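# Load two socket boards into tray, cap with clear frame

## Task

Place each of the two short circuit boards that carry a black socket inside the flat black tray, then set the clear frame over the tray so that it sits on the tray's rim; afterwards open both grippers and pull the arms away.

## Robot and tools

Robot: two arms, left_arm and right_arm, each a six-joint arm with a parallel two-finger gripper. All poses share one scene frame: origin on the table surface midway between the arms, +x pointing out over the table, +z up, and left_arm on the +y side. The names left and right say nothing about image sides. Bases: left_arm at (+0.040, +0.349, 0) m, quat_wxyz (+1.000, 0, 0, +0.017); right_arm at (-0.036, -0.231, 0) m, quat_wxyz (+1.000, 0, 0, -0.023). Joint ranges (rad), base to hand: waist -2.618 to 3.054, shoulder 0.000 to 3.142, elbow 0.000 to 3.142, wrist pitch -1.571 to 1.571, wrist yaw -1.571 to 1.571, wrist roll -2.094 to 2.094. Elbows stop slightly before full extension.

Gripper axes: fingers extend along the gripper's +z, and close and open along its y. The reported end_effector_position is the point between the pads, roughly 1 cm short of the fingertips. A wrist camera sits on each gripper body.

execute_actions: argument actions is a list holding zero or one item. Empty list: nothing is sent, the current state comes back. An item with rows: each row is 14 numbers in [-1, 1], always both arms: left_arm dx, dy, dz, rx, ry, rz, opening, then the same seven for right_arm. steps (1 to 15, default 15) gives the count of 1/30 s control steps; one row per step, the final row repeated if rows run out. dx to rz are an offset, expressed in that gripper's own axes, from the gripper's pose in the latest result that reported it (before any such result, and for second and later calls within one reply, from where the arm is when the action begins). Every row is counted from that same base pose, not from the row before. Scale: 1.0 equals 0.6 m of translation or 180 degrees; rx, ry, rz form a single rotation vector. opening is absolute, not an offset: +1 fully open (0.094 m), -1 closed. An item with only steps (up to 300) is a wait, counted from the previous result, so your reply time eats into it. Optional pictures (boolean) turns camera images on or off; by default they come with every result. A rejected call sends nothing.

move: target is one 14-number row laid out and referenced exactly as above (offsets from the last reported pose, opening absolute). speed is each arm's top path speed in m/s, 0.002 to 0.5, default 0.25; rotation is capped at twice that value in rad/s. Both grippers follow straight lines that finish together, lasting 0.5 to 10 s; longer paths are cut off at 10 s short of target. Rotation takes the shorter direction. Paths ignore obstacles and the other arm. Grippers lag, drift and can overshoot the speed, particularly near full reach. Openings are sent at the start. The result adds a move: line giving the ending (done, off_target, moving, held, fault; only one arm named means the other finished fine) and limits (paced: the pose sent was clipped; held: a check stopped some steps, after which the arm may lurch fast), plus each gripper's remaining distance. Faster contact strikes harder, and aiming deeper past contact presses harder.

wait: seconds, 0 to 10; sends nothing. zoom_image: camera is cam_left_wrist or cam_right_wrist (both 504x504); region is [x0, y0, x1, y1] in pixels from the top-left, at most 504 by 504, giving a sharper crop of that camera's latest image. read_manual: only returns licence texts. finished_scene: pass the current scene number; it ends and grades the scene and cannot be reversed, so call it only once everything is settled.

Results: a state line left_arm: … | right_arm: … with each gripper's position in metres and quat_wxyz in the scene frame (printed position may be off, more at long reach). grip_measured shows finger opening on the command scale; the last value of Joint positions is the opening in metres. Hand target gives the pose the controller is currently driving toward. A pose unreachable line means the clearance check altered or stopped a command for the named arm; HELD flags steps where your row was partly or fully not sent. FAULT lines report arm stops. Joint torques are total drive outputs with offsets and noise, not pure contact loads.

Motion behaviour: each step the command is clipped to within 70 mm and 16 degrees of the measured pose, then solved with damped inverse kinematics, position winning over orientation. Distant targets may need several actions; after an action an arm continues only to its last clipped pose. Arms tend to finish a centimetre or more low, and repeated zero offsets let them sink. To keep an arm still, send the correction back to its desired pose in the first call of a reply and zeros in later calls, raising the aim if it still sags, and always send the opening it should keep. Zeros are not a pause: they pull the arm back to the reference pose. Motion continues while you think.

Gripping: fingers go to where grip_measured would read your number (except near ±1). For a firm hold command about 0.03 below grip_measured; less margin holds more gently. Readings can be off by about 1 mm per gripper. Pad force tops out near 50 to 62 N, less on parts under about 2 mm thick, with a brief spike at first contact.

Avoid: arms striking or pushing each other, anything leaving the table, dropped or slipping parts, slamming and hard shoves. Occasional outside tugs may hit a held part or loose object, so grip firmly. Holding loads warms motors: MOTOR HOT appears from 75 °C, 90 °C stops that arm for 10 s, and 100 °C makes it go limp and fall.

Each tool is called after ">>>" by a JSON object that holds its "op" and its "data", one argument or row to a line.

## Session

>>> {"op": "execute_actions", "data": {
  "actions": []
}}

Scene clock: 0.00 s of 6000.00 s.
left_arm: end_effector_position=(+0.3438, +0.5668, +0.2660) grip_measured=+1.000 end_effector_quat_wxyz=(+0.184, +0.192, +0.668, +0.695) | right_arm: end_effector_position=(+0.1625, +0.0710, +0.1698) grip_measured=+1.000 end_effector_quat_wxyz=(+0.338, -0.511, +0.688, -0.388)
Joint positions: left_arm=[ 0.256  1.195  0.515  0.726 -0.741  1.623  0.094] | right_arm=[ 1.479  1.883  1.457 -1.29   1.075  0.243  0.094]
Joint velocities: left_arm=[-0.002 -0.002 -0.002  0.007 -0.066 -0.007  0.   ] | right_arm=[-0.007  0.002  0.017 -0.007  0.007  0.022  0.   ]
Joint torques (N m, as the arm reports them, + toward a larger angle): no reading
Hand target (left_arm): +0.343, +0.567, +0.278; +0.199, +0.177, +0.661, +0.701
Hand target (right_arm): +0.164, +0.072, +0.175; +0.348, -0.505, +0.689, -0.387

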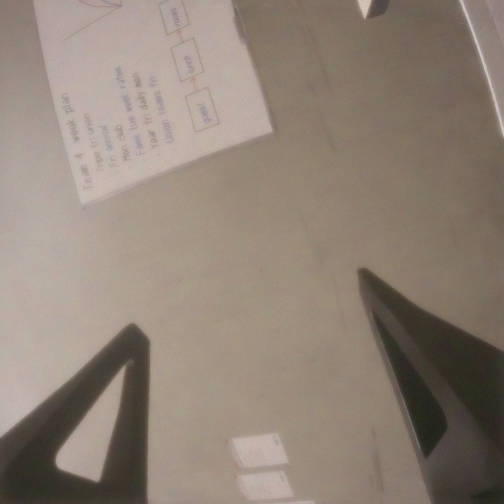

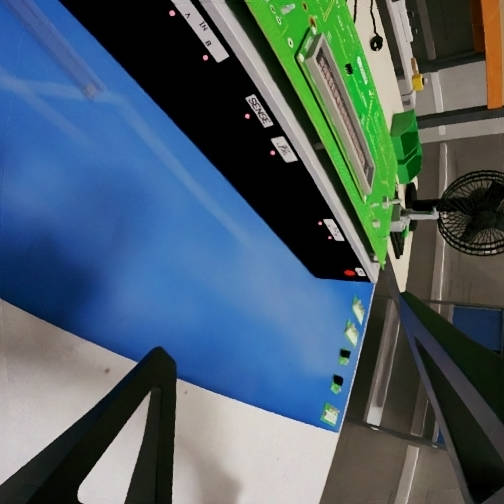

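>>> {"op": "move", "data": {
  "target": [-0.17,0.117,-0.417,0.499,0.132,-0.138,1,0.46,-0.395,0.105,-0.277,0.241,0.364,1]
}}

Scene clock: 12.67 s of 6000.00 s.
left_arm: end_effector_position=(+0.3034, +0.2966, +0.3110) grip_measured=+1.000 end_effector_quat_wxyz=(+0.216, +0.025, +0.976, -0.023) | right_arm: end_effector_position=(+0.2554, -0.2502, +0.3328) grip_measured=+1.000 end_effector_quat_wxyz=(+0.252, -0.002, +0.967, -0.030)
Joint positions: left_arm=[-0.263  1.37   1.81  -1.575 -0.041 -0.168  0.094] | right_arm=[-0.003  1.432  1.927 -1.553  0.034 -0.062  0.094]
Joint velocities: left_arm=[ 0.007 -0.002  0.007 -0.051 -0.066  0.022  0.   ] | right_arm=[-0.002  0.007 -0.017 -0.081  0.007  0.007  0.   ]
Joint torques (N m, as the arm reports them, + toward a larger angle): left_arm=[ 0.92 -5.7   8.28  1.07  0.04 -0.11] | right_arm=[-0.58 -3.25  6.21  1.1  -0.02 -0.03]
Hand target (left_arm): +0.301, +0.298, +0.324; +0.237, +0.014, +0.971, -0.035
Hand target (right_arm): +0.255, -0.252, +0.334; +0.250, -0.001, +0.968, -0.029
Off the commanded pose (left_arm): 0.015 m, 25 deg; orientation clipped at the last step of the last action.
Off the commanded pose (right_arm): 0.004 m, 30 deg; orientation clipped at the last step of the last action.
joint sent to its limit (left arm) — the command would take joint 4 (wrist pitch) past its lower limit, so that joint was sent only as far as its limit.
joint sent to its limit (right arm) — the command would take joint 4 (wrist pitch) past its lower limit, so that joint was sent only as far as its limit.
After step 90, 5.30 s passed at rest.
move: off_target (left_arm, right_arm); limits=paced

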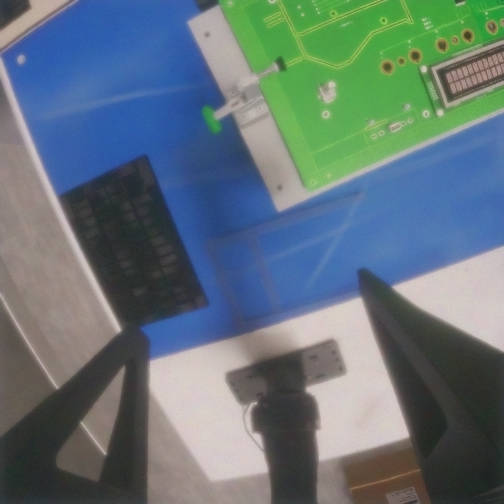

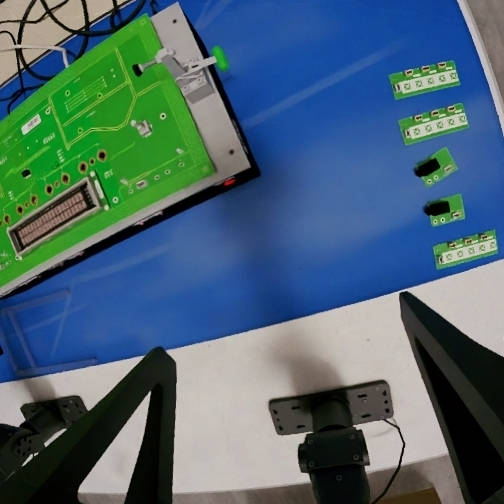

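>>> {"op": "zoom_image", "data": {
  "camera": "cam_left_wrist",
  "region": [40,130,380,350]
}}

>>> {"op": "move", "data": {
  "target": [0,0.2,0,0,0,0,1,0.098,-0.43,0.338,0.112,0.142,0.488,1]
}}

Region (40, 130, 380, 350) of cam_left_wrist's 504x504 image, scaled by 1.482, with more detail than that image has; it fills the top 326 rows of this view, and the rest is white.

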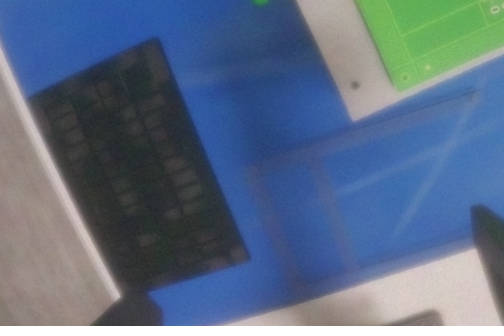

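Scene clock: 25.63 s of 6000.00 s.
left_arm: end_effector_position=(+0.3085, +0.4162, +0.2994) grip_measured=+1.000 end_effector_quat_wxyz=(+0.209, +0.022, +0.978, -0.017) | right_arm: end_effector_position=(+0.3005, -0.5203, +0.1355) grip_measured=+1.000 end_effector_quat_wxyz=(+0.020, +0.700, +0.714, -0.005)
Joint positions: left_arm=[ 0.324  1.414  1.8   -1.575  0.184  0.367  0.094] | right_arm=[-0.661  2.273  2.288 -1.547  0.013  0.845  0.094]
Joint velocities: left_arm=[-0.027 -0.017  0.002  0.022  0.066  0.007  0.   ] | right_arm=[0.012 0.007 0.007 0.022 0.081 0.037 0.   ]
Joint torques (N m, as the arm reports them, + toward a larger angle): left_arm=[ 1.   -3.99  7.61  1.02  0.3   0.1 ] | right_arm=[ -0.34 -10.68   6.86   0.23   0.03   0.04]
Hand target (left_arm): +0.310, +0.416, +0.305; +0.219, +0.025, +0.975, -0.022
Hand target (right_arm): +0.298, -0.521, +0.139; +0.018, +0.704, +0.710, -0.005
Off the commanded pose (left_arm): 0.008 m, 1 deg.
Off the commanded pose (right_arm): 0.007 m, 2 deg.
joint sent to its limit (left arm) — the command would take joint 4 (wrist pitch) past its lower limit, so that joint was sent only as far as its limit.
joint sent to its limit (right arm) — the command would take joint 4 (wrist pitch) past its lower limit, so that joint was sent only as far as its limit.
After step 90, 6.17 s passed at rest.
move: done

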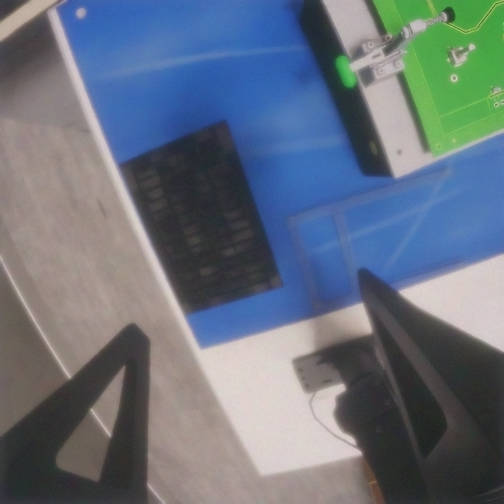

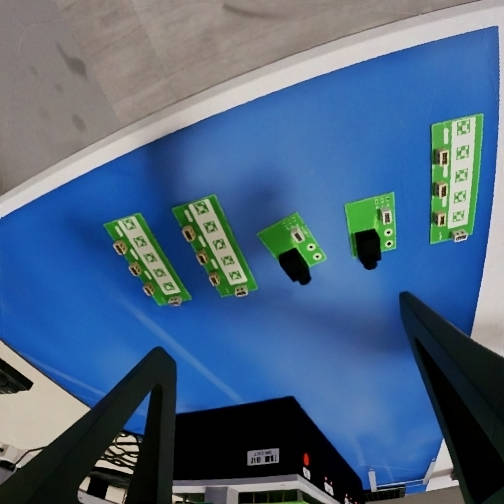

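>>> {"op": "move", "data": {
  "target": [0,0,-0.01,0,0,0,1,0,-0.035,0.11,0,0,0,0.2]
}}

Scene clock: 37.07 s of 6000.00 s.
left_arm: end_effector_position=(+0.3085, +0.4162, +0.2994) grip_measured=+1.000 end_effector_quat_wxyz=(+0.209, +0.022, +0.978, -0.017) | right_arm: end_effector_position=(+0.2810, -0.5196, +0.0649) grip_measured=+0.202 end_effector_quat_wxyz=(+0.008, +0.700, +0.714, -0.005)
Joint positions: left_arm=[ 0.324  1.414  1.8   -1.575  0.184  0.368  0.094] | right_arm=[-0.69   2.192  1.873 -1.235  0.011  0.816  0.056]
Joint velocities: left_arm=[-0.007  0.007 -0.022  0.007  0.007  0.022  0.   ] | right_arm=[ 0.012 -0.012 -0.017  0.037 -0.081  0.022 -0.   ]
Joint torques (N m, as the arm reports them, + toward a larger angle): left_arm=[ 0.39 -5.09  6.4   0.98  0.14  0.01] | right_arm=[ -0.31 -11.78   4.78   0.46   0.04  -0.02]
Hand target (left_arm): +0.306, +0.416, +0.304; +0.217, +0.021, +0.976, -0.014
Hand target (right_arm): +0.281, -0.523, +0.069; +0.019, +0.700, +0.714, -0.006
Off the commanded pose (left_arm): 0.006 m, 0 deg.
Off the commanded pose (right_arm): 0.005 m, 1 deg.
joint sent to its limit (left arm) — the command would take joint 4 (wrist pitch) past its lower limit, so that joint was sent only as far as its limit.
After step 90, 7.33 s passed at rest.
move: done

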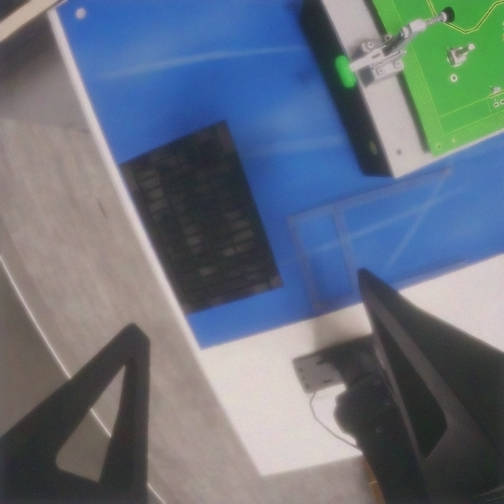

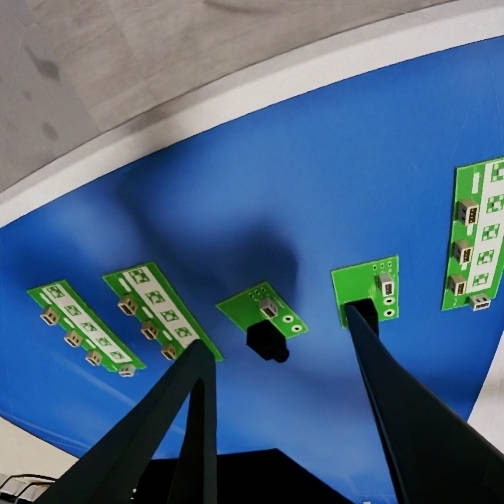

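>>> {"op": "move", "data": {
  "target": [0,0,-0.01,0,0,0,1,0.075,0.025,0.03,0,0,-0.09,-0.3]
}}

Scene clock: 40.93 s of 6000.00 s.
left_arm: end_effector_position=(+0.3085, +0.4162, +0.2994) grip_measured=+1.000 end_effector_quat_wxyz=(+0.209, +0.022, +0.978, -0.017) | right_arm: end_effector_position=(+0.2933, -0.4734, +0.0408) grip_measured=-0.298 end_effector_quat_wxyz=(-0.006, +0.597, +0.802, -0.005)
Joint positions: left_arm=[ 0.324  1.414  1.8   -1.575  0.184  0.368  0.094] | right_arm=[-0.587  2.153  1.714 -1.144  0.009  0.647  0.033]
Joint velocities: left_arm=[ 0.002 -0.007 -0.002 -0.051 -0.095 -0.022  0.   ] | right_arm=[ 0.007  0.007  0.002  0.007 -0.037  0.066  0.   ]
Joint torques (N m, as the arm reports them, + toward a larger angle): left_arm=[ 0.51 -5.17  6.45  0.97  0.15  0.04] | right_arm=[  0.23 -11.8    4.33   0.43   0.05  -0.03]
Hand target (left_arm): +0.306, +0.416, +0.304; +0.217, +0.021, +0.976, -0.014
Hand target (right_arm): +0.296, -0.474, +0.047; +0.008, +0.593, +0.805, -0.006
Off the commanded pose (left_arm): 0.006 m, 0 deg.
Off the commanded pose (right_arm): 0.006 m, 2 deg.
joint sent to its limit (left arm) — the command would take joint 4 (wrist pitch) past its lower limit, so that joint was sent only as far as its limit.
move: done

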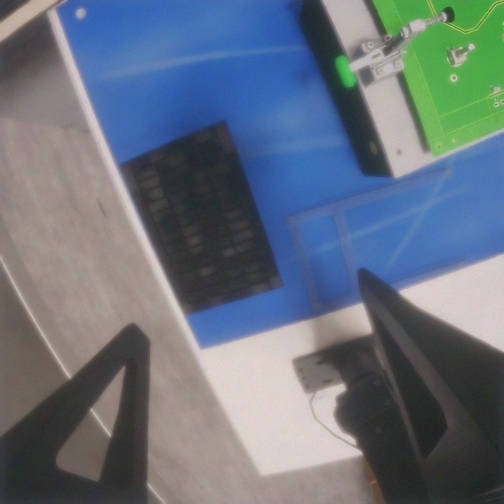

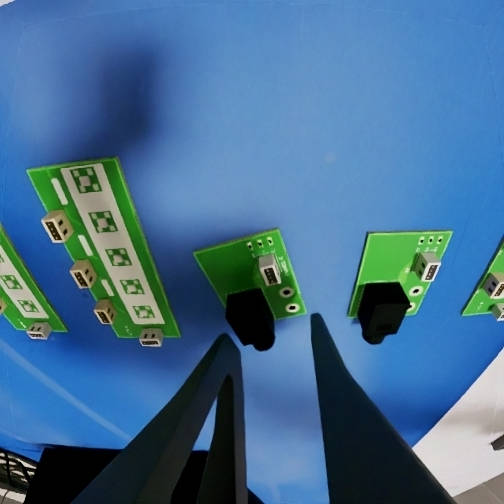

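>>> {"op": "move", "data": {
  "target": [0,0,-0.01,0,0,0,1,0.013,0.017,0.0,0,-0.01,-0.025,-0.4]
}}

>>> {"op": "move", "data": {
  "target": [0,0,0,0,0,0,1,0,0,0.02,0,0,0,-0.4],
  "speed": 0.05
}}

Scene clock: 45.80 s of 6000.00 s.
left_arm: end_effector_position=(+0.3085, +0.4162, +0.2994) grip_measured=+1.000 end_effector_quat_wxyz=(+0.209, +0.022, +0.978, -0.017) | right_arm: end_effector_position=(+0.2991, -0.4607, +0.0345) grip_measured=-0.398 end_effector_quat_wxyz=(-0.009, +0.569, +0.822, -0.007)
Joint positions: left_arm=[ 0.324  1.414  1.8   -1.575  0.184  0.368  0.094] | right_arm=[-0.552  2.153  1.688 -1.124  0.014  0.615  0.028]
Joint velocities: left_arm=[-0.002 -0.007  0.002 -0.037  0.007 -0.051  0.   ] | right_arm=[-0.002 -0.012  0.002 -0.007  0.022 -0.007 -0.   ]
Joint torques (N m, as the arm reports them, + toward a larger angle): left_arm=[ 0.24 -5.17  6.38  0.98  0.18  0.04] | right_arm=[  0.3  -11.79   4.47   0.44   0.15   0.  ]
Hand target (left_arm): +0.306, +0.416, +0.304; +0.217, +0.021, +0.976, -0.014
Hand target (right_arm): +0.301, -0.463, +0.041; +0.006, +0.565, +0.825, -0.013
Off the commanded pose (left_arm): 0.006 m, 0 deg.
Off the commanded pose (right_arm): 0.007 m, 2 deg.
joint sent to its limit (left arm) — the command would take joint 4 (wrist pitch) past its lower limit, so that joint was sent only as far as its limit.
After step 90, 1.13 s passed at rest.
move: done

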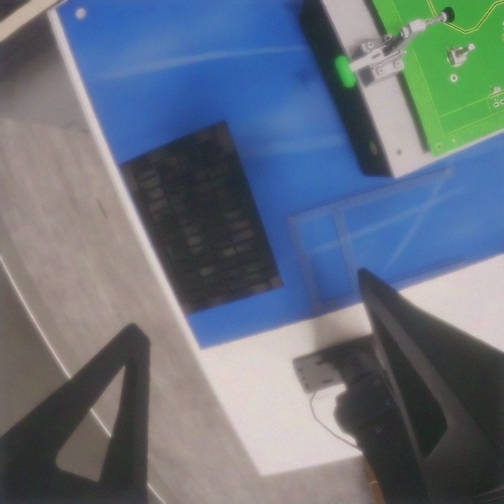

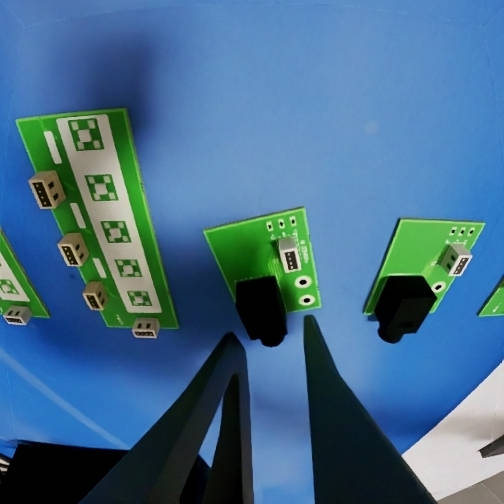

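Scene clock: 46.50 s of 6000.00 s.
left_arm: end_effector_position=(+0.3085, +0.4162, +0.2994) grip_measured=+1.000 end_effector_quat_wxyz=(+0.209, +0.022, +0.978, -0.017) | right_arm: end_effector_position=(+0.2984, -0.4601, +0.0290) grip_measured=-0.398 end_effector_quat_wxyz=(-0.008, +0.569, +0.822, -0.007)
Joint positions: left_arm=[ 0.324  1.414  1.8   -1.575  0.184  0.368  0.094] | right_arm=[-0.552  2.153  1.666 -1.1    0.014  0.615  0.028]
Joint velocities: left_arm=[ 0.007 -0.002 -0.002  0.051 -0.022  0.051  0.   ] | right_arm=[-0.007 -0.012 -0.017 -0.066  0.007 -0.007 -0.   ]
Joint torques (N m, as the arm reports them, + toward a larger angle): left_arm=[ 0.15 -4.21  5.56  1.02  0.13  0.02] | right_arm=[-0.01 -9.44  4.49  0.42  0.04  0.02]
Hand target (left_arm): +0.309, +0.416, +0.299; +0.209, +0.022, +0.978, -0.017
Hand target (right_arm): +0.299, -0.460, +0.022; -0.009, +0.569, +0.822, -0.007
Off the commanded pose (left_arm): 0.000 m, 0 deg.
Off the commanded pose (right_arm): 0.007 m, 0 deg.
move: done

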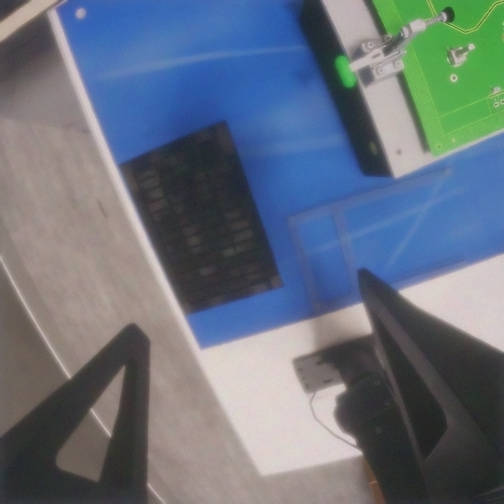

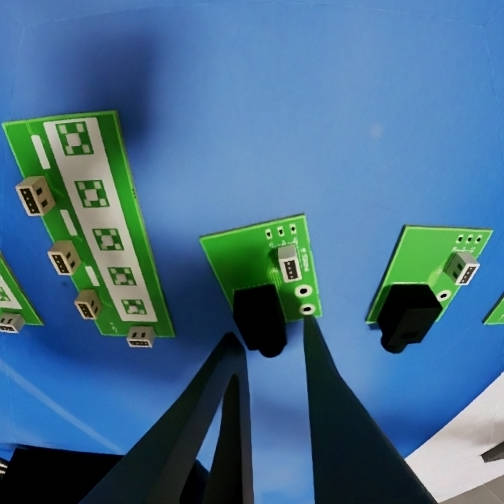

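>>> {"op": "move", "data": {
  "target": [0,0,0,0,0,0,1,-0.01,0.008,0.022,0,0,0,-0.4],
  "speed": 0.05
}}

Scene clock: 51.10 s of 6000.00 s.
left_arm: end_effector_position=(+0.3085, +0.4162, +0.2994) grip_measured=+1.000 end_effector_quat_wxyz=(+0.209, +0.022, +0.978, -0.017) | right_arm: end_effector_position=(+0.2989, -0.4604, +0.0187) grip_measured=-0.398 end_effector_quat_wxyz=(-0.015, +0.569, +0.822, -0.007)
Joint positions: left_arm=[ 0.324  1.414  1.8   -1.575  0.184  0.368  0.094] | right_arm=[-0.552  2.18   1.666 -1.088  0.013  0.615  0.028]
Joint velocities: left_arm=[-0.007  0.002  0.007 -0.007 -0.066  0.037  0.   ] | right_arm=[ 0.012  0.007  0.007 -0.007  0.051  0.007  0.   ]
Joint torques (N m, as the arm reports them, + toward a larger angle): left_arm=[-0.04 -4.29  5.74  1.02  0.15 -0.02] | right_arm=[ 0.1  -9.29  6.16  0.46  0.04  0.03]
Hand target (left_arm): +0.309, +0.416, +0.299; +0.209, +0.022, +0.978, -0.017
Hand target (right_arm): +0.305, -0.464, +0.016; -0.008, +0.569, +0.822, -0.007
Off the commanded pose (left_arm): 0.000 m, 0 deg.
Off the commanded pose (right_arm): 0.008 m, 1 deg.
After step 90, 0.90 s passed at rest.
move: done

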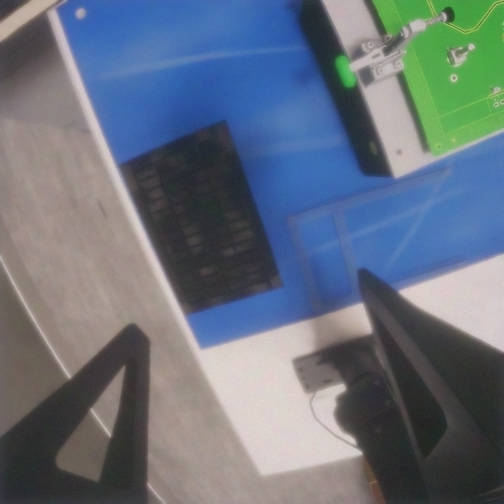

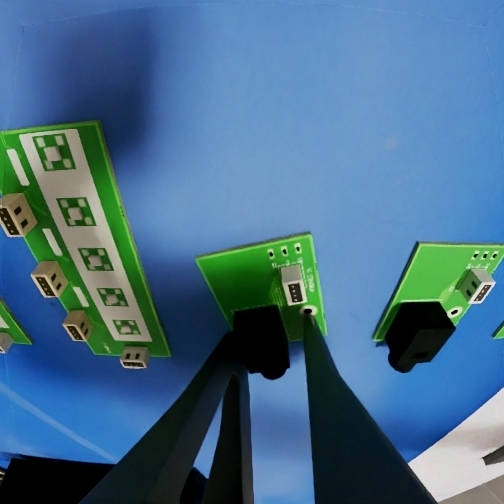

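>>> {"op": "move", "data": {
  "target": [0,0,0,0,0,0,1,-0.008,0.008,0.008,0,-0.01,0,-0.4],
  "speed": 0.05
}}

>>> {"op": "move", "data": {
  "target": [0,0,0,0,0,0,1,0,0,0,0,0,0,-0.75]
}}

Scene clock: 54.37 s of 6000.00 s.
left_arm: end_effector_position=(+0.3085, +0.4162, +0.2994) grip_measured=+1.000 end_effector_quat_wxyz=(+0.209, +0.022, +0.978, -0.017) | right_arm: end_effector_position=(+0.2990, -0.4605, +0.0187) grip_measured=-0.398 end_effector_quat_wxyz=(-0.015, +0.570, +0.821, -0.007)
Joint positions: left_arm=[ 0.324  1.414  1.8   -1.575  0.184  0.368  0.094] | right_arm=[-0.552  2.18   1.666 -1.087  0.014  0.618  0.028]
Joint velocities: left_arm=[ 0.002  0.012 -0.017 -0.095 -0.022 -0.066  0.   ] | right_arm=[ 0.007 -0.002 -0.012 -0.007 -0.037 -0.007  0.   ]
Joint torques (N m, as the arm reports them, + toward a larger angle): left_arm=[ 0.04 -4.03  5.77  0.97  0.15  0.02] | right_arm=[ 0.78 -9.88  4.49  0.64  0.18  0.09]
Hand target (left_arm): +0.309, +0.416, +0.299; +0.209, +0.022, +0.978, -0.017
Hand target (right_arm): +0.305, -0.463, +0.014; -0.003, +0.569, +0.822, -0.015
Off the commanded pose (left_arm): 0.000 m, 0 deg.
Off the commanded pose (right_arm): 0.008 m, 2 deg.
move: done

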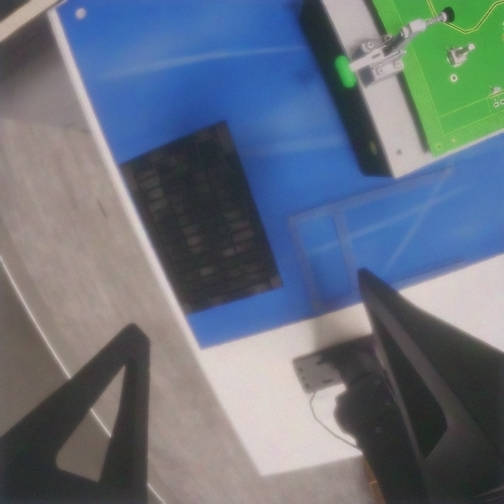

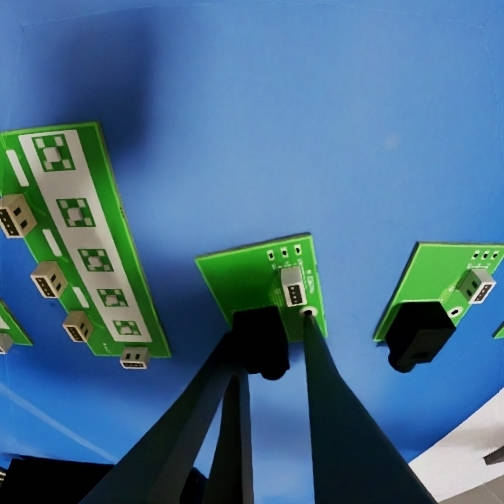

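Scene clock: 54.87 s of 6000.00 s.
left_arm: end_effector_position=(+0.3085, +0.4162, +0.2994) grip_measured=+1.000 end_effector_quat_wxyz=(+0.209, +0.022, +0.978, -0.017) | right_arm: end_effector_position=(+0.2995, -0.4601, +0.0187) grip_measured=-0.683 end_effector_quat_wxyz=(-0.014, +0.570, +0.821, -0.005)
Joint positions: left_arm=[ 0.324  1.414  1.8   -1.575  0.184  0.368  0.094] | right_arm=[-0.552  2.18   1.666 -1.086  0.01   0.618  0.015]
Joint velocities: left_arm=[-0.007 -0.022  0.012  0.007 -0.022 -0.037  0.   ] | right_arm=[ 0.007  0.002 -0.012  0.022  0.051 -0.007 -0.   ]
Joint torques (N m, as the arm reports them, + toward a larger angle): left_arm=[ 0.05 -4.28  5.64  1.03  0.14  0.  ] | right_arm=[  0.02 -10.33   5.23   0.27   0.06   0.02]
Hand target (left_arm): +0.309, +0.416, +0.299; +0.209, +0.022, +0.978, -0.017
Hand target (right_arm): +0.299, -0.461, +0.019; -0.015, +0.570, +0.821, -0.007
Off the commanded pose (left_arm): 0.000 m, 0 deg.
Off the commanded pose (right_arm): 0.001 m, 0 deg.
move: done

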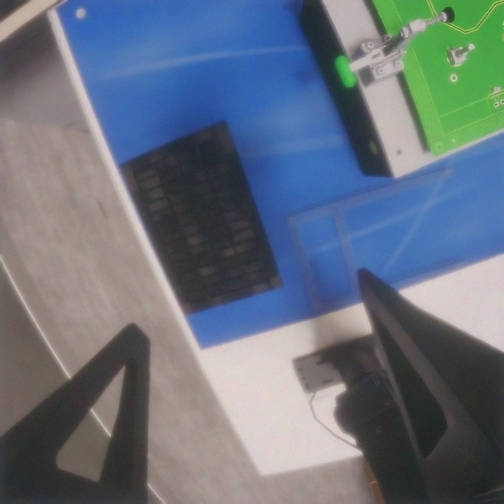

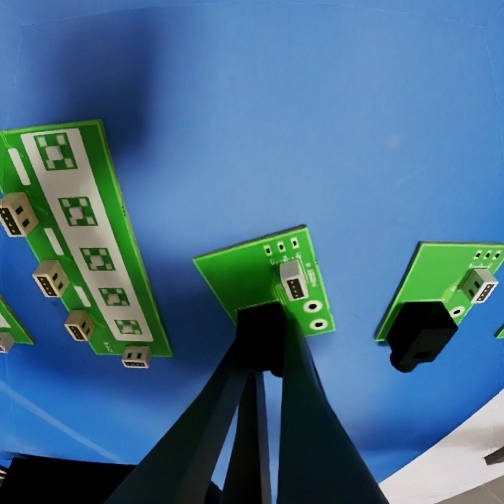

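>>> {"op": "move", "data": {
  "target": [0,0,0,0,0,0,1,0,0,-0.16,0,0,0,-0.73]
}}

>>> {"op": "move", "data": {
  "target": [0,0,0,0,0,0,1,0.833,0.06,0,0,0,-0.89,-0.73],
  "speed": 0.35
}}

Scene clock: 60.10 s of 6000.00 s.
left_arm: end_effector_position=(+0.3085, +0.4162, +0.2994) grip_measured=+1.000 end_effector_quat_wxyz=(+0.209, +0.022, +0.978, -0.017) | right_arm: end_effector_position=(+0.3032, -0.4626, +0.1127) grip_measured=-0.683 end_effector_quat_wxyz=(-0.010, +0.570, +0.821, -0.005)
Joint positions: left_arm=[ 0.324  1.414  1.8   -1.575  0.184  0.368  0.094] | right_arm=[-0.552  2.152  1.999 -1.438  0.01   0.618  0.015]
Joint velocities: left_arm=[-0.002 -0.002 -0.002  0.037  0.007  0.051  0.   ] | right_arm=[-0.017  0.017 -0.007  0.007  0.022 -0.022 -0.001]
Joint torques (N m, as the arm reports them, + toward a larger angle): left_arm=[-0.21 -4.14  5.69  1.01  0.13 -0.06] | right_arm=[ 0.1  -9.91  6.5   0.13  0.03  0.03]
Hand target (left_arm): +0.309, +0.416, +0.299; +0.209, +0.022, +0.978, -0.017
Hand target (right_arm): +0.302, -0.462, +0.115; -0.014, +0.570, +0.821, -0.005
Off the commanded pose (left_arm): 0.000 m, 0 deg.
Off the commanded pose (right_arm): 0.003 m, 0 deg.
After step 90, 1.10 s passed at rest.
move: done

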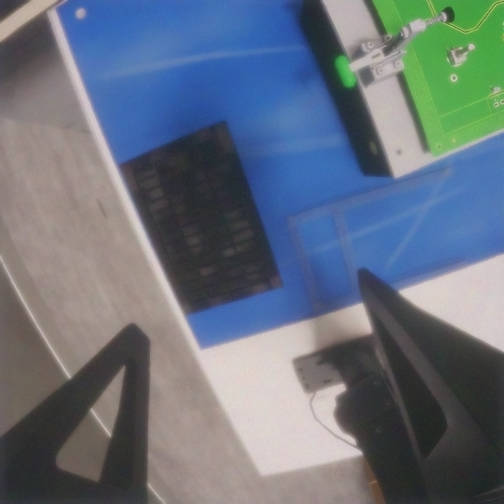

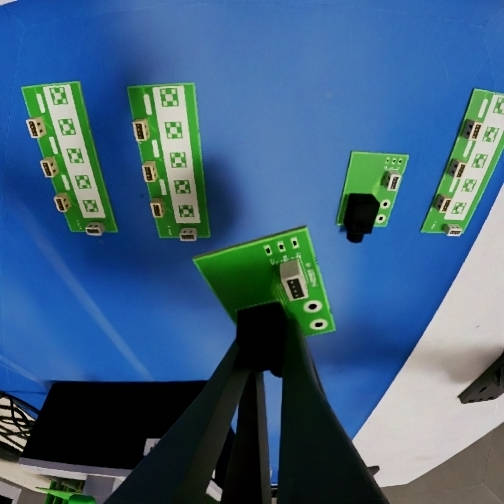

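Scene clock: 64.67 s of 6000.00 s.
left_arm: end_effector_position=(+0.3085, +0.4162, +0.2994) grip_measured=+1.000 end_effector_quat_wxyz=(+0.209, +0.022, +0.978, -0.017) | right_arm: end_effector_position=(+0.1637, +0.0218, +0.1242) grip_measured=-0.678 end_effector_quat_wxyz=(-0.007, +0.707, -0.707, -0.013)
Joint positions: left_arm=[ 0.324  1.414  1.8   -1.575  0.184  0.368  0.094] | right_arm=[ 0.93   1.747  1.484 -1.291 -0.024 -0.685  0.015]
Joint velocities: left_arm=[-0.027  0.007 -0.012 -0.022 -0.007 -0.022  0.   ] | right_arm=[-0.017 -0.017 -0.012 -0.066  0.007 -0.007 -0.001]
Joint torques (N m, as the arm reports them, + toward a larger angle): left_arm=[-0.04 -4.24  5.34  1.03  0.11  0.04] | right_arm=[ 0.31 -6.56  7.12  0.22 -0.03 -0.04]
Hand target (left_arm): +0.309, +0.416, +0.299; +0.209, +0.022, +0.978, -0.017
Hand target (right_arm): +0.163, +0.024, +0.127; -0.004, +0.711, -0.703, -0.015
Off the commanded pose (left_arm): 0.000 m, 0 deg.
Off the commanded pose (right_arm): 0.007 m, 2 deg.
move: done

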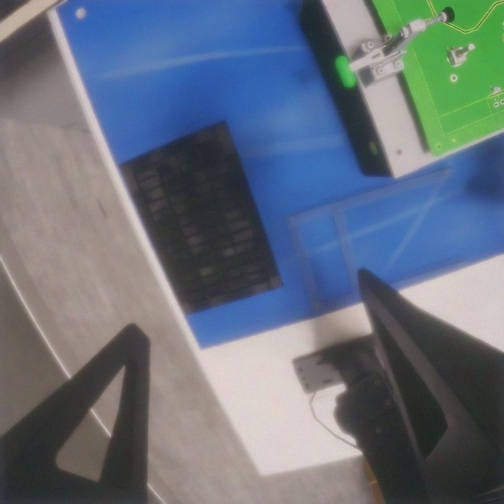

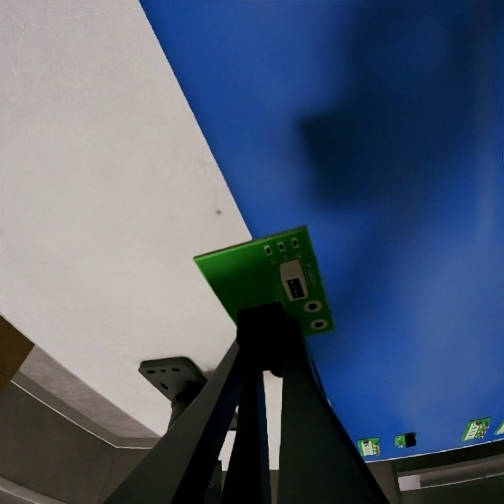

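>>> {"op": "move", "data": {
  "target": [0,0,0,0,0,0,1,0,-0.07,0.158,0,0,0,-0.73],
  "speed": 0.12
}}

Scene clock: 68.53 s of 6000.00 s.
left_arm: end_effector_position=(+0.3085, +0.4162, +0.2994) grip_measured=+1.000 end_effector_quat_wxyz=(+0.209, +0.022, +0.978, -0.017) | right_arm: end_effector_position=(+0.2013, +0.0242, +0.0313) grip_measured=-0.678 end_effector_quat_wxyz=(-0.003, +0.707, -0.707, -0.012)
Joint positions: left_arm=[ 0.324  1.414  1.8   -1.575  0.184  0.368  0.094] | right_arm=[ 0.851  1.921  1.329 -0.972 -0.023 -0.765  0.015]
Joint velocities: left_arm=[ 0.002 -0.012 -0.017 -0.037 -0.022 -0.037  0.   ] | right_arm=[ 0.017 -0.002  0.007  0.051 -0.007 -0.037 -0.001]
Joint torques (N m, as the arm reports them, + toward a larger angle): left_arm=[ 0.05 -4.09  5.67  1.02  0.14 -0.03] | right_arm=[-0.5  -7.98  4.68  0.49  0.   -0.02]
Hand target (left_arm): +0.309, +0.416, +0.299; +0.209, +0.022, +0.978, -0.017
Hand target (right_arm): +0.204, +0.024, +0.028; -0.006, +0.707, -0.707, -0.012
Off the commanded pose (left_arm): 0.000 m, 0 deg.
Off the commanded pose (right_arm): 0.004 m, 0 deg.
move: done

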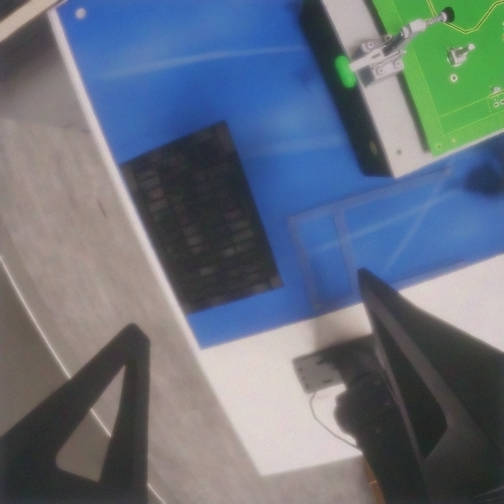

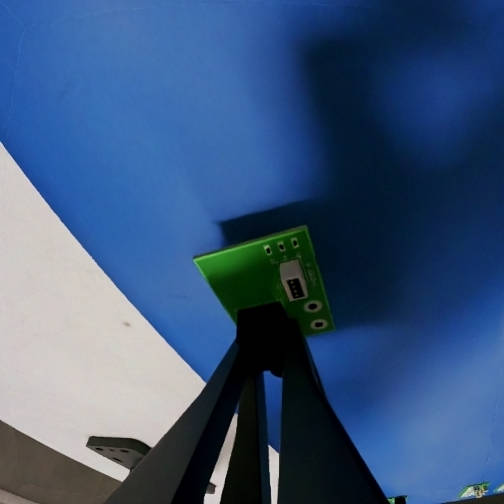

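>>> {"op": "move", "data": {
  "target": [0,0,0,0,0,0,1,0,0,0.03,0,0,0,-0.73],
  "speed": 0.03
}}

>>> {"op": "move", "data": {
  "target": [0,0,0,0,0,0,1,0,0,0,0,0,0,-0.4]
}}

>>> {"op": "move", "data": {
  "target": [0,0,0,0,0,0,1,0,0,-0.17,0,0,0,-0.4]
}}

Scene clock: 75.83 s of 6000.00 s.
left_arm: end_effector_position=(+0.3085, +0.4162, +0.2994) grip_measured=+1.000 end_effector_quat_wxyz=(+0.209, +0.022, +0.978, -0.017) | right_arm: end_effector_position=(+0.2006, +0.0233, +0.0193) grip_measured=-0.678 end_effector_quat_wxyz=(-0.002, +0.707, -0.707, -0.012)
Joint positions: left_arm=[ 0.324  1.414  1.8   -1.575  0.184  0.368  0.094] | right_arm=[ 0.851  1.935  1.298 -0.929 -0.023 -0.765  0.015]
Joint velocities: left_arm=[ 0.017  0.002  0.012 -0.022  0.022 -0.037  0.   ] | right_arm=[-0.002 -0.002  0.012 -0.081 -0.007  0.051  0.   ]
Joint torques (N m, as the arm reports them, + toward a larger angle): left_arm=[-0.06 -4.3   5.54  1.01  0.07 -0.01] | right_arm=[ 0.21 -7.6   4.22  0.56  0.02  0.04]
Hand target (left_arm): +0.309, +0.416, +0.299; +0.209, +0.022, +0.978, -0.017
Hand target (right_arm): +0.201, +0.025, +0.013; -0.003, +0.707, -0.707, -0.012
Off the commanded pose (left_arm): 0.000 m, 0 deg.
Off the commanded pose (right_arm): 0.006 m, 0 deg.
After step 90, 3.40 s passed at rest.
move: done

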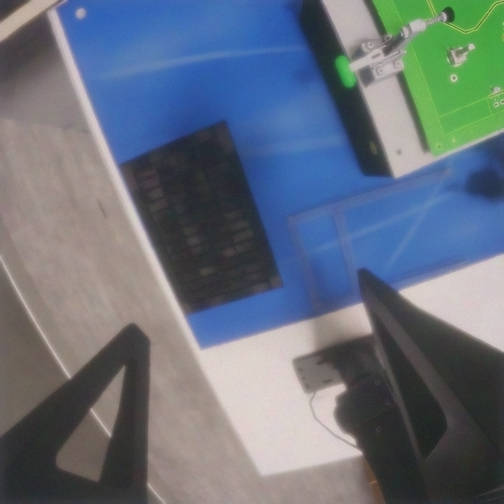

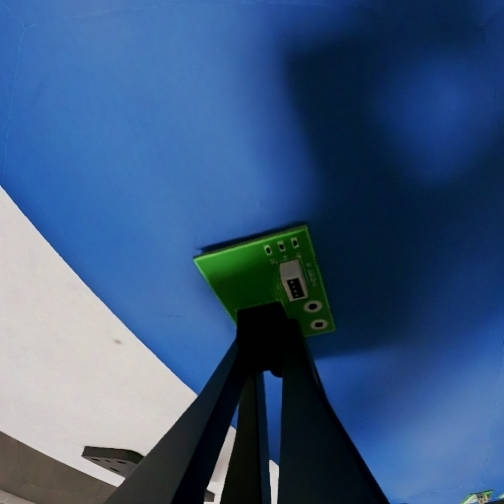

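Scene clock: 76.33 s of 6000.00 s.
left_arm: end_effector_position=(+0.3085, +0.4162, +0.2994) grip_measured=+1.000 end_effector_quat_wxyz=(+0.209, +0.022, +0.978, -0.017) | right_arm: end_effector_position=(+0.2006, +0.0233, +0.0193) grip_measured=-0.402 end_effector_quat_wxyz=(-0.002, +0.707, -0.707, -0.012)
Joint positions: left_arm=[ 0.324  1.414  1.8   -1.575  0.184  0.368  0.094] | right_arm=[ 0.851  1.935  1.298 -0.929 -0.023 -0.765  0.028]
Joint velocities: left_arm=[ 0.007  0.007 -0.012 -0.007  0.037  0.037  0.   ] | right_arm=[-0.012  0.007 -0.012 -0.081 -0.007 -0.037 -0.001]
Joint torques (N m, as the arm reports them, + toward a larger angle): left_arm=[ 0.   -4.31  5.66  0.98  0.1   0.03] | right_arm=[ 0.05 -8.38  5.11  0.35  0.01  0.02]
Hand target (left_arm): +0.309, +0.416, +0.299; +0.209, +0.022, +0.978, -0.017
Hand target (right_arm): +0.201, +0.023, +0.019; -0.002, +0.707, -0.707, -0.012
Off the commanded pose (left_arm): 0.000 m, 0 deg.
Off the commanded pose (right_arm): 0.000 m, 0 deg.
move: done

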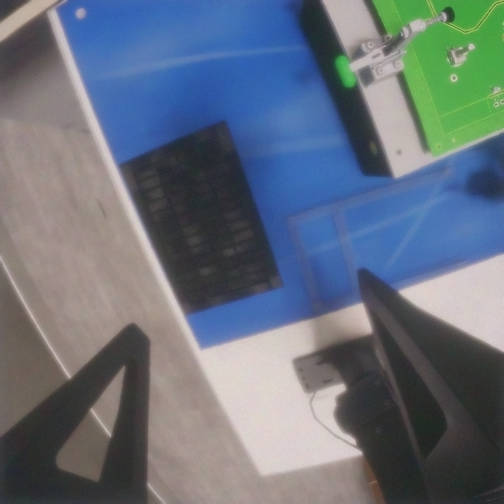

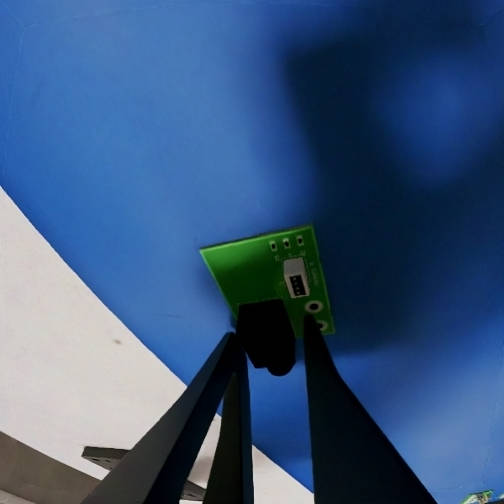

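Scene clock: 77.50 s of 6000.00 s.
left_arm: end_effector_position=(+0.3085, +0.4162, +0.2994) grip_measured=+1.000 end_effector_quat_wxyz=(+0.209, +0.022, +0.978, -0.017) | right_arm: end_effector_position=(+0.2010, +0.0238, +0.1178) grip_measured=-0.402 end_effector_quat_wxyz=(-0.003, +0.708, -0.706, -0.012)
Joint positions: left_arm=[ 0.324  1.414  1.8   -1.575  0.184  0.368  0.094] | right_arm=[ 0.851  1.858  1.595 -1.302 -0.023 -0.768  0.028]
Joint velocities: left_arm=[ 0.002 -0.007 -0.012 -0.037  0.022 -0.037  0.   ] | right_arm=[-0.002 -0.002 -0.022 -0.007 -0.007 -0.066  0.   ]
Joint torques (N m, as the arm reports them, + toward a larger angle): left_arm=[-0.05 -4.23  5.81  1.    0.14  0.03] | right_arm=[-0.61 -8.19  6.47  0.2   0.01 -0.03]
Hand target (left_arm): +0.309, +0.416, +0.299; +0.209, +0.022, +0.978, -0.017
Hand target (right_arm): +0.203, +0.021, +0.121; -0.002, +0.707, -0.707, -0.011
Off the commanded pose (left_arm): 0.000 m, 0 deg.
Off the commanded pose (right_arm): 0.004 m, 0 deg.
move: done

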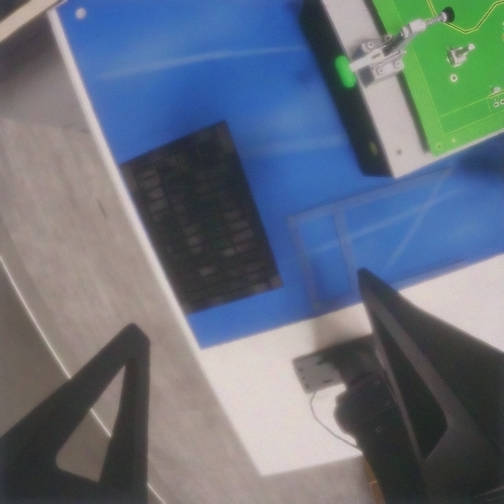

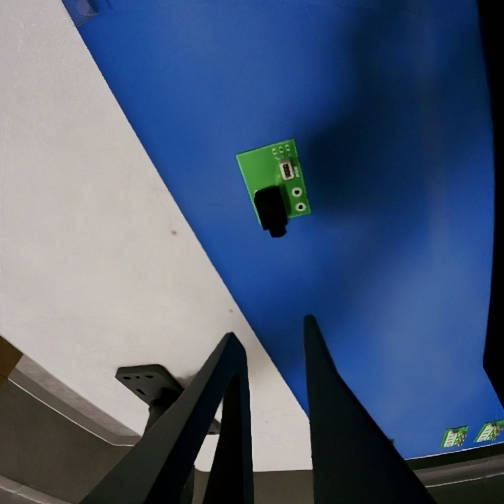

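>>> {"op": "move", "data": {
  "target": [0.278,-0.653,0.258,0.096,0.113,0.478,-0.4,0.815,-0.068,0.05,0,0,0.97,-0.4],
  "speed": 0.35
}}

>>> {"op": "move", "data": {
  "target": [0,0,0.08,0,0,0,-0.4,0,0,0.05,0,0,0,-0.4],
  "speed": 0.1
}}

Scene clock: 88.93 s of 6000.00 s.
left_arm: end_effector_position=(+0.2028, +0.0317, +0.0928) grip_measured=-0.398 end_effector_quat_wxyz=(-0.009, +0.702, +0.712, +0.017) | right_arm: end_effector_position=(+0.2439, -0.4681, +0.0783) grip_measured=-0.402 end_effector_quat_wxyz=(-0.002, +0.667, +0.745, -0.002)
Joint positions: left_arm=[-1.148  1.931  1.593 -1.262 -0.026  0.443  0.028] | right_arm=[-0.658  1.955  1.569 -1.19   0.004  0.758  0.028]
Joint velocities: left_arm=[-0.032 -0.012 -0.002 -0.095  0.022  0.022 -0.   ] | right_arm=[-0.022 -0.002  0.017 -0.066  0.007  0.007  0.   ]
Joint torques (N m, as the arm reports them, + toward a larger angle): left_arm=[-0.6  -9.59  9.16  0.21  0.19  0.09] | right_arm=[-0.29 -8.06  6.97  0.16  0.13  0.08]
Hand target (left_arm): +0.201, +0.022, +0.102; +0.005, +0.709, +0.705, +0.003
Hand target (right_arm): +0.242, -0.471, +0.080; -0.007, +0.672, +0.741, -0.008
Off the commanded pose (left_arm): 0.010 m, 2 deg.
Off the commanded pose (right_arm): 0.004 m, 1 deg.
After step 90, 3.50 s passed at rest.
move: done

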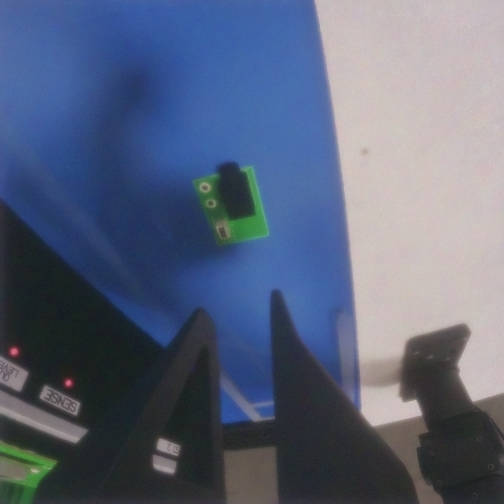

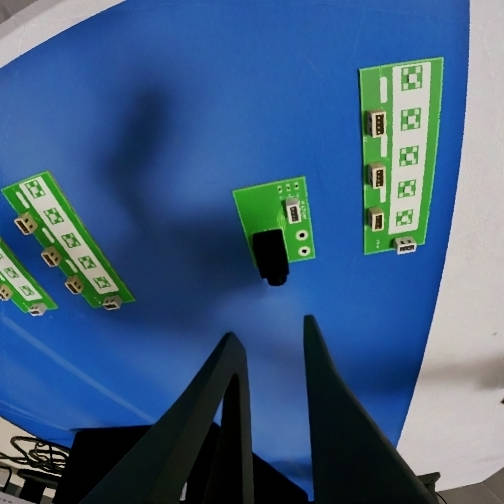

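Scene clock: 89.97 s of 6000.00 s.
left_arm: end_effector_position=(+0.2008, +0.0357, +0.0434) grip_measured=-0.398 end_effector_quat_wxyz=(-0.019, +0.702, +0.712, +0.020) | right_arm: end_effector_position=(+0.2435, -0.4677, +0.0538) grip_measured=-0.402 end_effector_quat_wxyz=(-0.001, +0.667, +0.745, -0.002)
Joint positions: left_arm=[-1.148  1.969  1.446 -1.097 -0.026  0.443  0.028] | right_arm=[-0.658  1.967  1.487 -1.092  0.004  0.758  0.028]
Joint velocities: left_arm=[-0.012  0.012 -0.002 -0.037  0.037 -0.022 -0.   ] | right_arm=[ 0.012 -0.007  0.027 -0.081 -0.022 -0.007  0.   ]
Joint torques (N m, as the arm reports them, + toward a larger angle): left_arm=[  0.23 -10.     5.31   0.34  -0.06   0.06] | right_arm=[ 0.04 -8.18  4.62  0.47  0.03  0.01]
Hand target (left_arm): +0.203, +0.033, +0.045; -0.009, +0.702, +0.712, +0.017
Hand target (right_arm): +0.244, -0.468, +0.048; -0.003, +0.667, +0.745, -0.002
Off the commanded pose (left_arm): 0.004 m, 1 deg.
Off the commanded pose (right_arm): 0.006 m, 0 deg.
move: done

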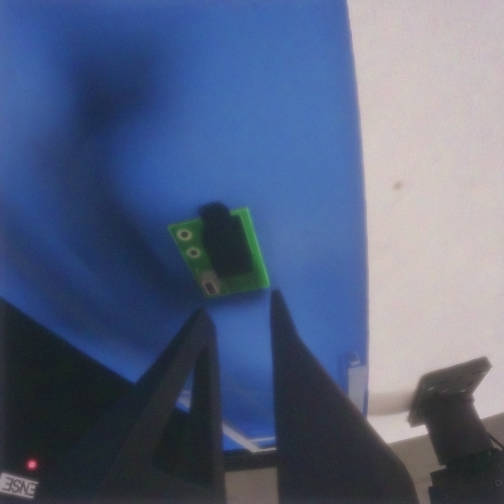

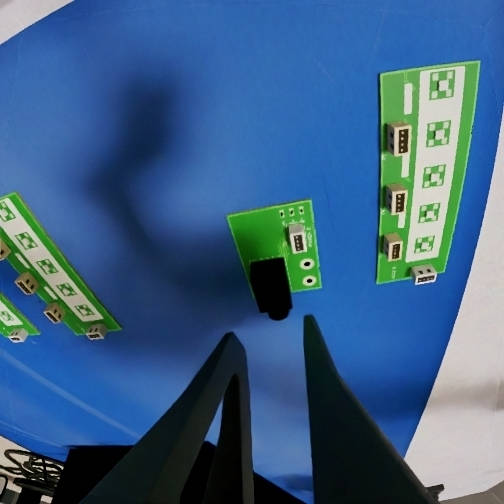

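>>> {"op": "move", "data": {
  "target": [-0.035,0.006,0,0,-0.025,0,-0.4,0.003,0,0.066,0,0,0.025,-0.4],
  "speed": 0.05
}}

Scene clock: 92.93 s of 6000.00 s.
left_arm: end_effector_position=(+0.2037, +0.0235, +0.0389) grip_measured=-0.398 end_effector_quat_wxyz=(-0.002, +0.702, +0.712, +0.006) | right_arm: end_effector_position=(+0.2429, -0.4669, +0.0196) grip_measured=-0.402 end_effector_quat_wxyz=(+0.002, +0.695, +0.719, -0.001)
Joint positions: left_arm=[-1.148  1.981  1.446 -1.043 -0.01   0.443  0.028] | right_arm=[-0.658  1.999  1.39  -0.96   0.003  0.834  0.028]
Joint velocities: left_arm=[ 0.007 -0.012  0.002 -0.007  0.007 -0.007 -0.001] | right_arm=[-0.012 -0.007 -0.012  0.037  0.066  0.022 -0.001]
Joint torques (N m, as the arm reports them, + toward a larger angle): left_arm=[-0.17 -9.57  7.43  0.4   0.14  0.02] | right_arm=[ 0.33 -8.23  4.42  0.46  0.04  0.07]
Hand target (left_arm): +0.205, +0.015, +0.042; +0.009, +0.702, +0.712, -0.007
Hand target (right_arm): +0.243, -0.466, +0.014; -0.001, +0.696, +0.718, -0.002
Off the commanded pose (left_arm): 0.009 m, 2 deg.
Off the commanded pose (right_arm): 0.006 m, 0 deg.
move: done

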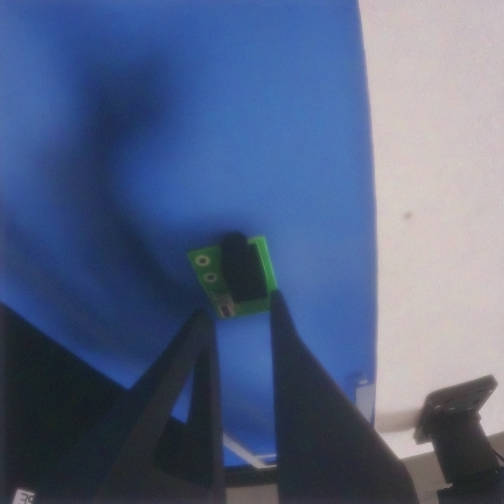

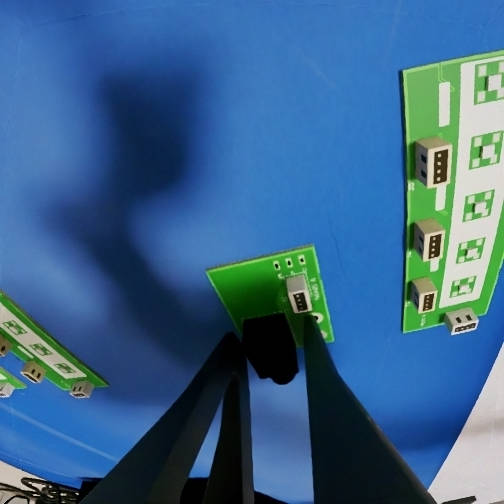

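>>> {"op": "move", "data": {
  "target": [-0.014,0,0.034,0,0,0,-0.4,0,0,0.005,0,0,0,-0.73],
  "speed": 0.04
}}

Scene clock: 96.73 s of 6000.00 s.
left_arm: end_effector_position=(+0.2062, +0.0182, +0.0191) grip_measured=-0.398 end_effector_quat_wxyz=(-0.008, +0.702, +0.712, +0.008) | right_arm: end_effector_position=(+0.2431, -0.4670, +0.0196) grip_measured=-0.684 end_effector_quat_wxyz=(+0.002, +0.695, +0.719, -0.001)
Joint positions: left_arm=[-1.148  2.038  1.446 -0.999 -0.01   0.443  0.028] | right_arm=[-0.658  1.999  1.39  -0.958  0.002  0.835  0.015]
Joint velocities: left_arm=[-0.002  0.002 -0.022 -0.066 -0.081 -0.051 -0.001] | right_arm=[-0.007  0.002  0.012  0.022  0.037  0.051 -0.001]
Joint torques (N m, as the arm reports them, + toward a larger angle): left_arm=[ -0.87 -10.03   5.14   0.45   0.    -0.07] | right_arm=[ 0.03 -8.62  4.62  0.43  0.03  0.  ]
Hand target (left_arm): +0.204, +0.015, +0.018; -0.002, +0.702, +0.712, +0.006
Hand target (right_arm): +0.243, -0.467, +0.017; +0.001, +0.695, +0.719, -0.001
Off the commanded pose (left_arm): 0.004 m, 1 deg.
Off the commanded pose (right_arm): 0.003 m, 0 deg.
move: done

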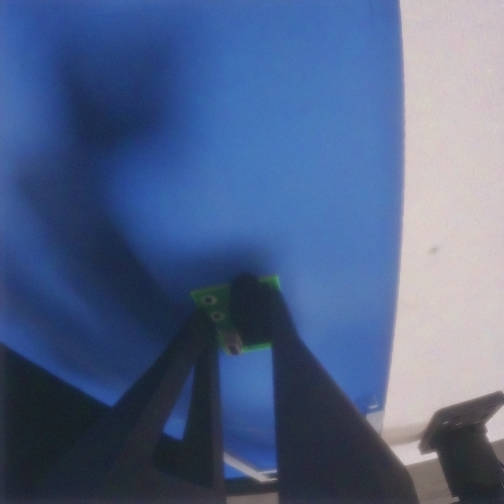

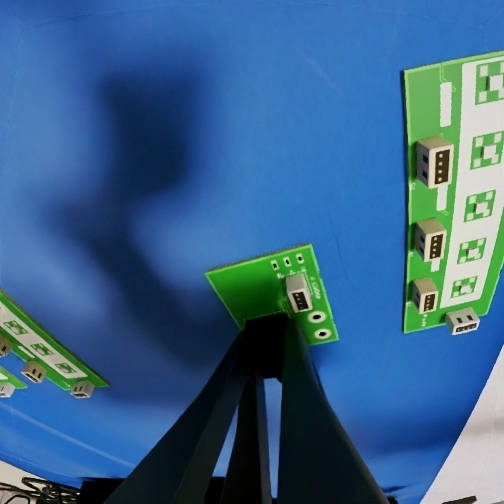

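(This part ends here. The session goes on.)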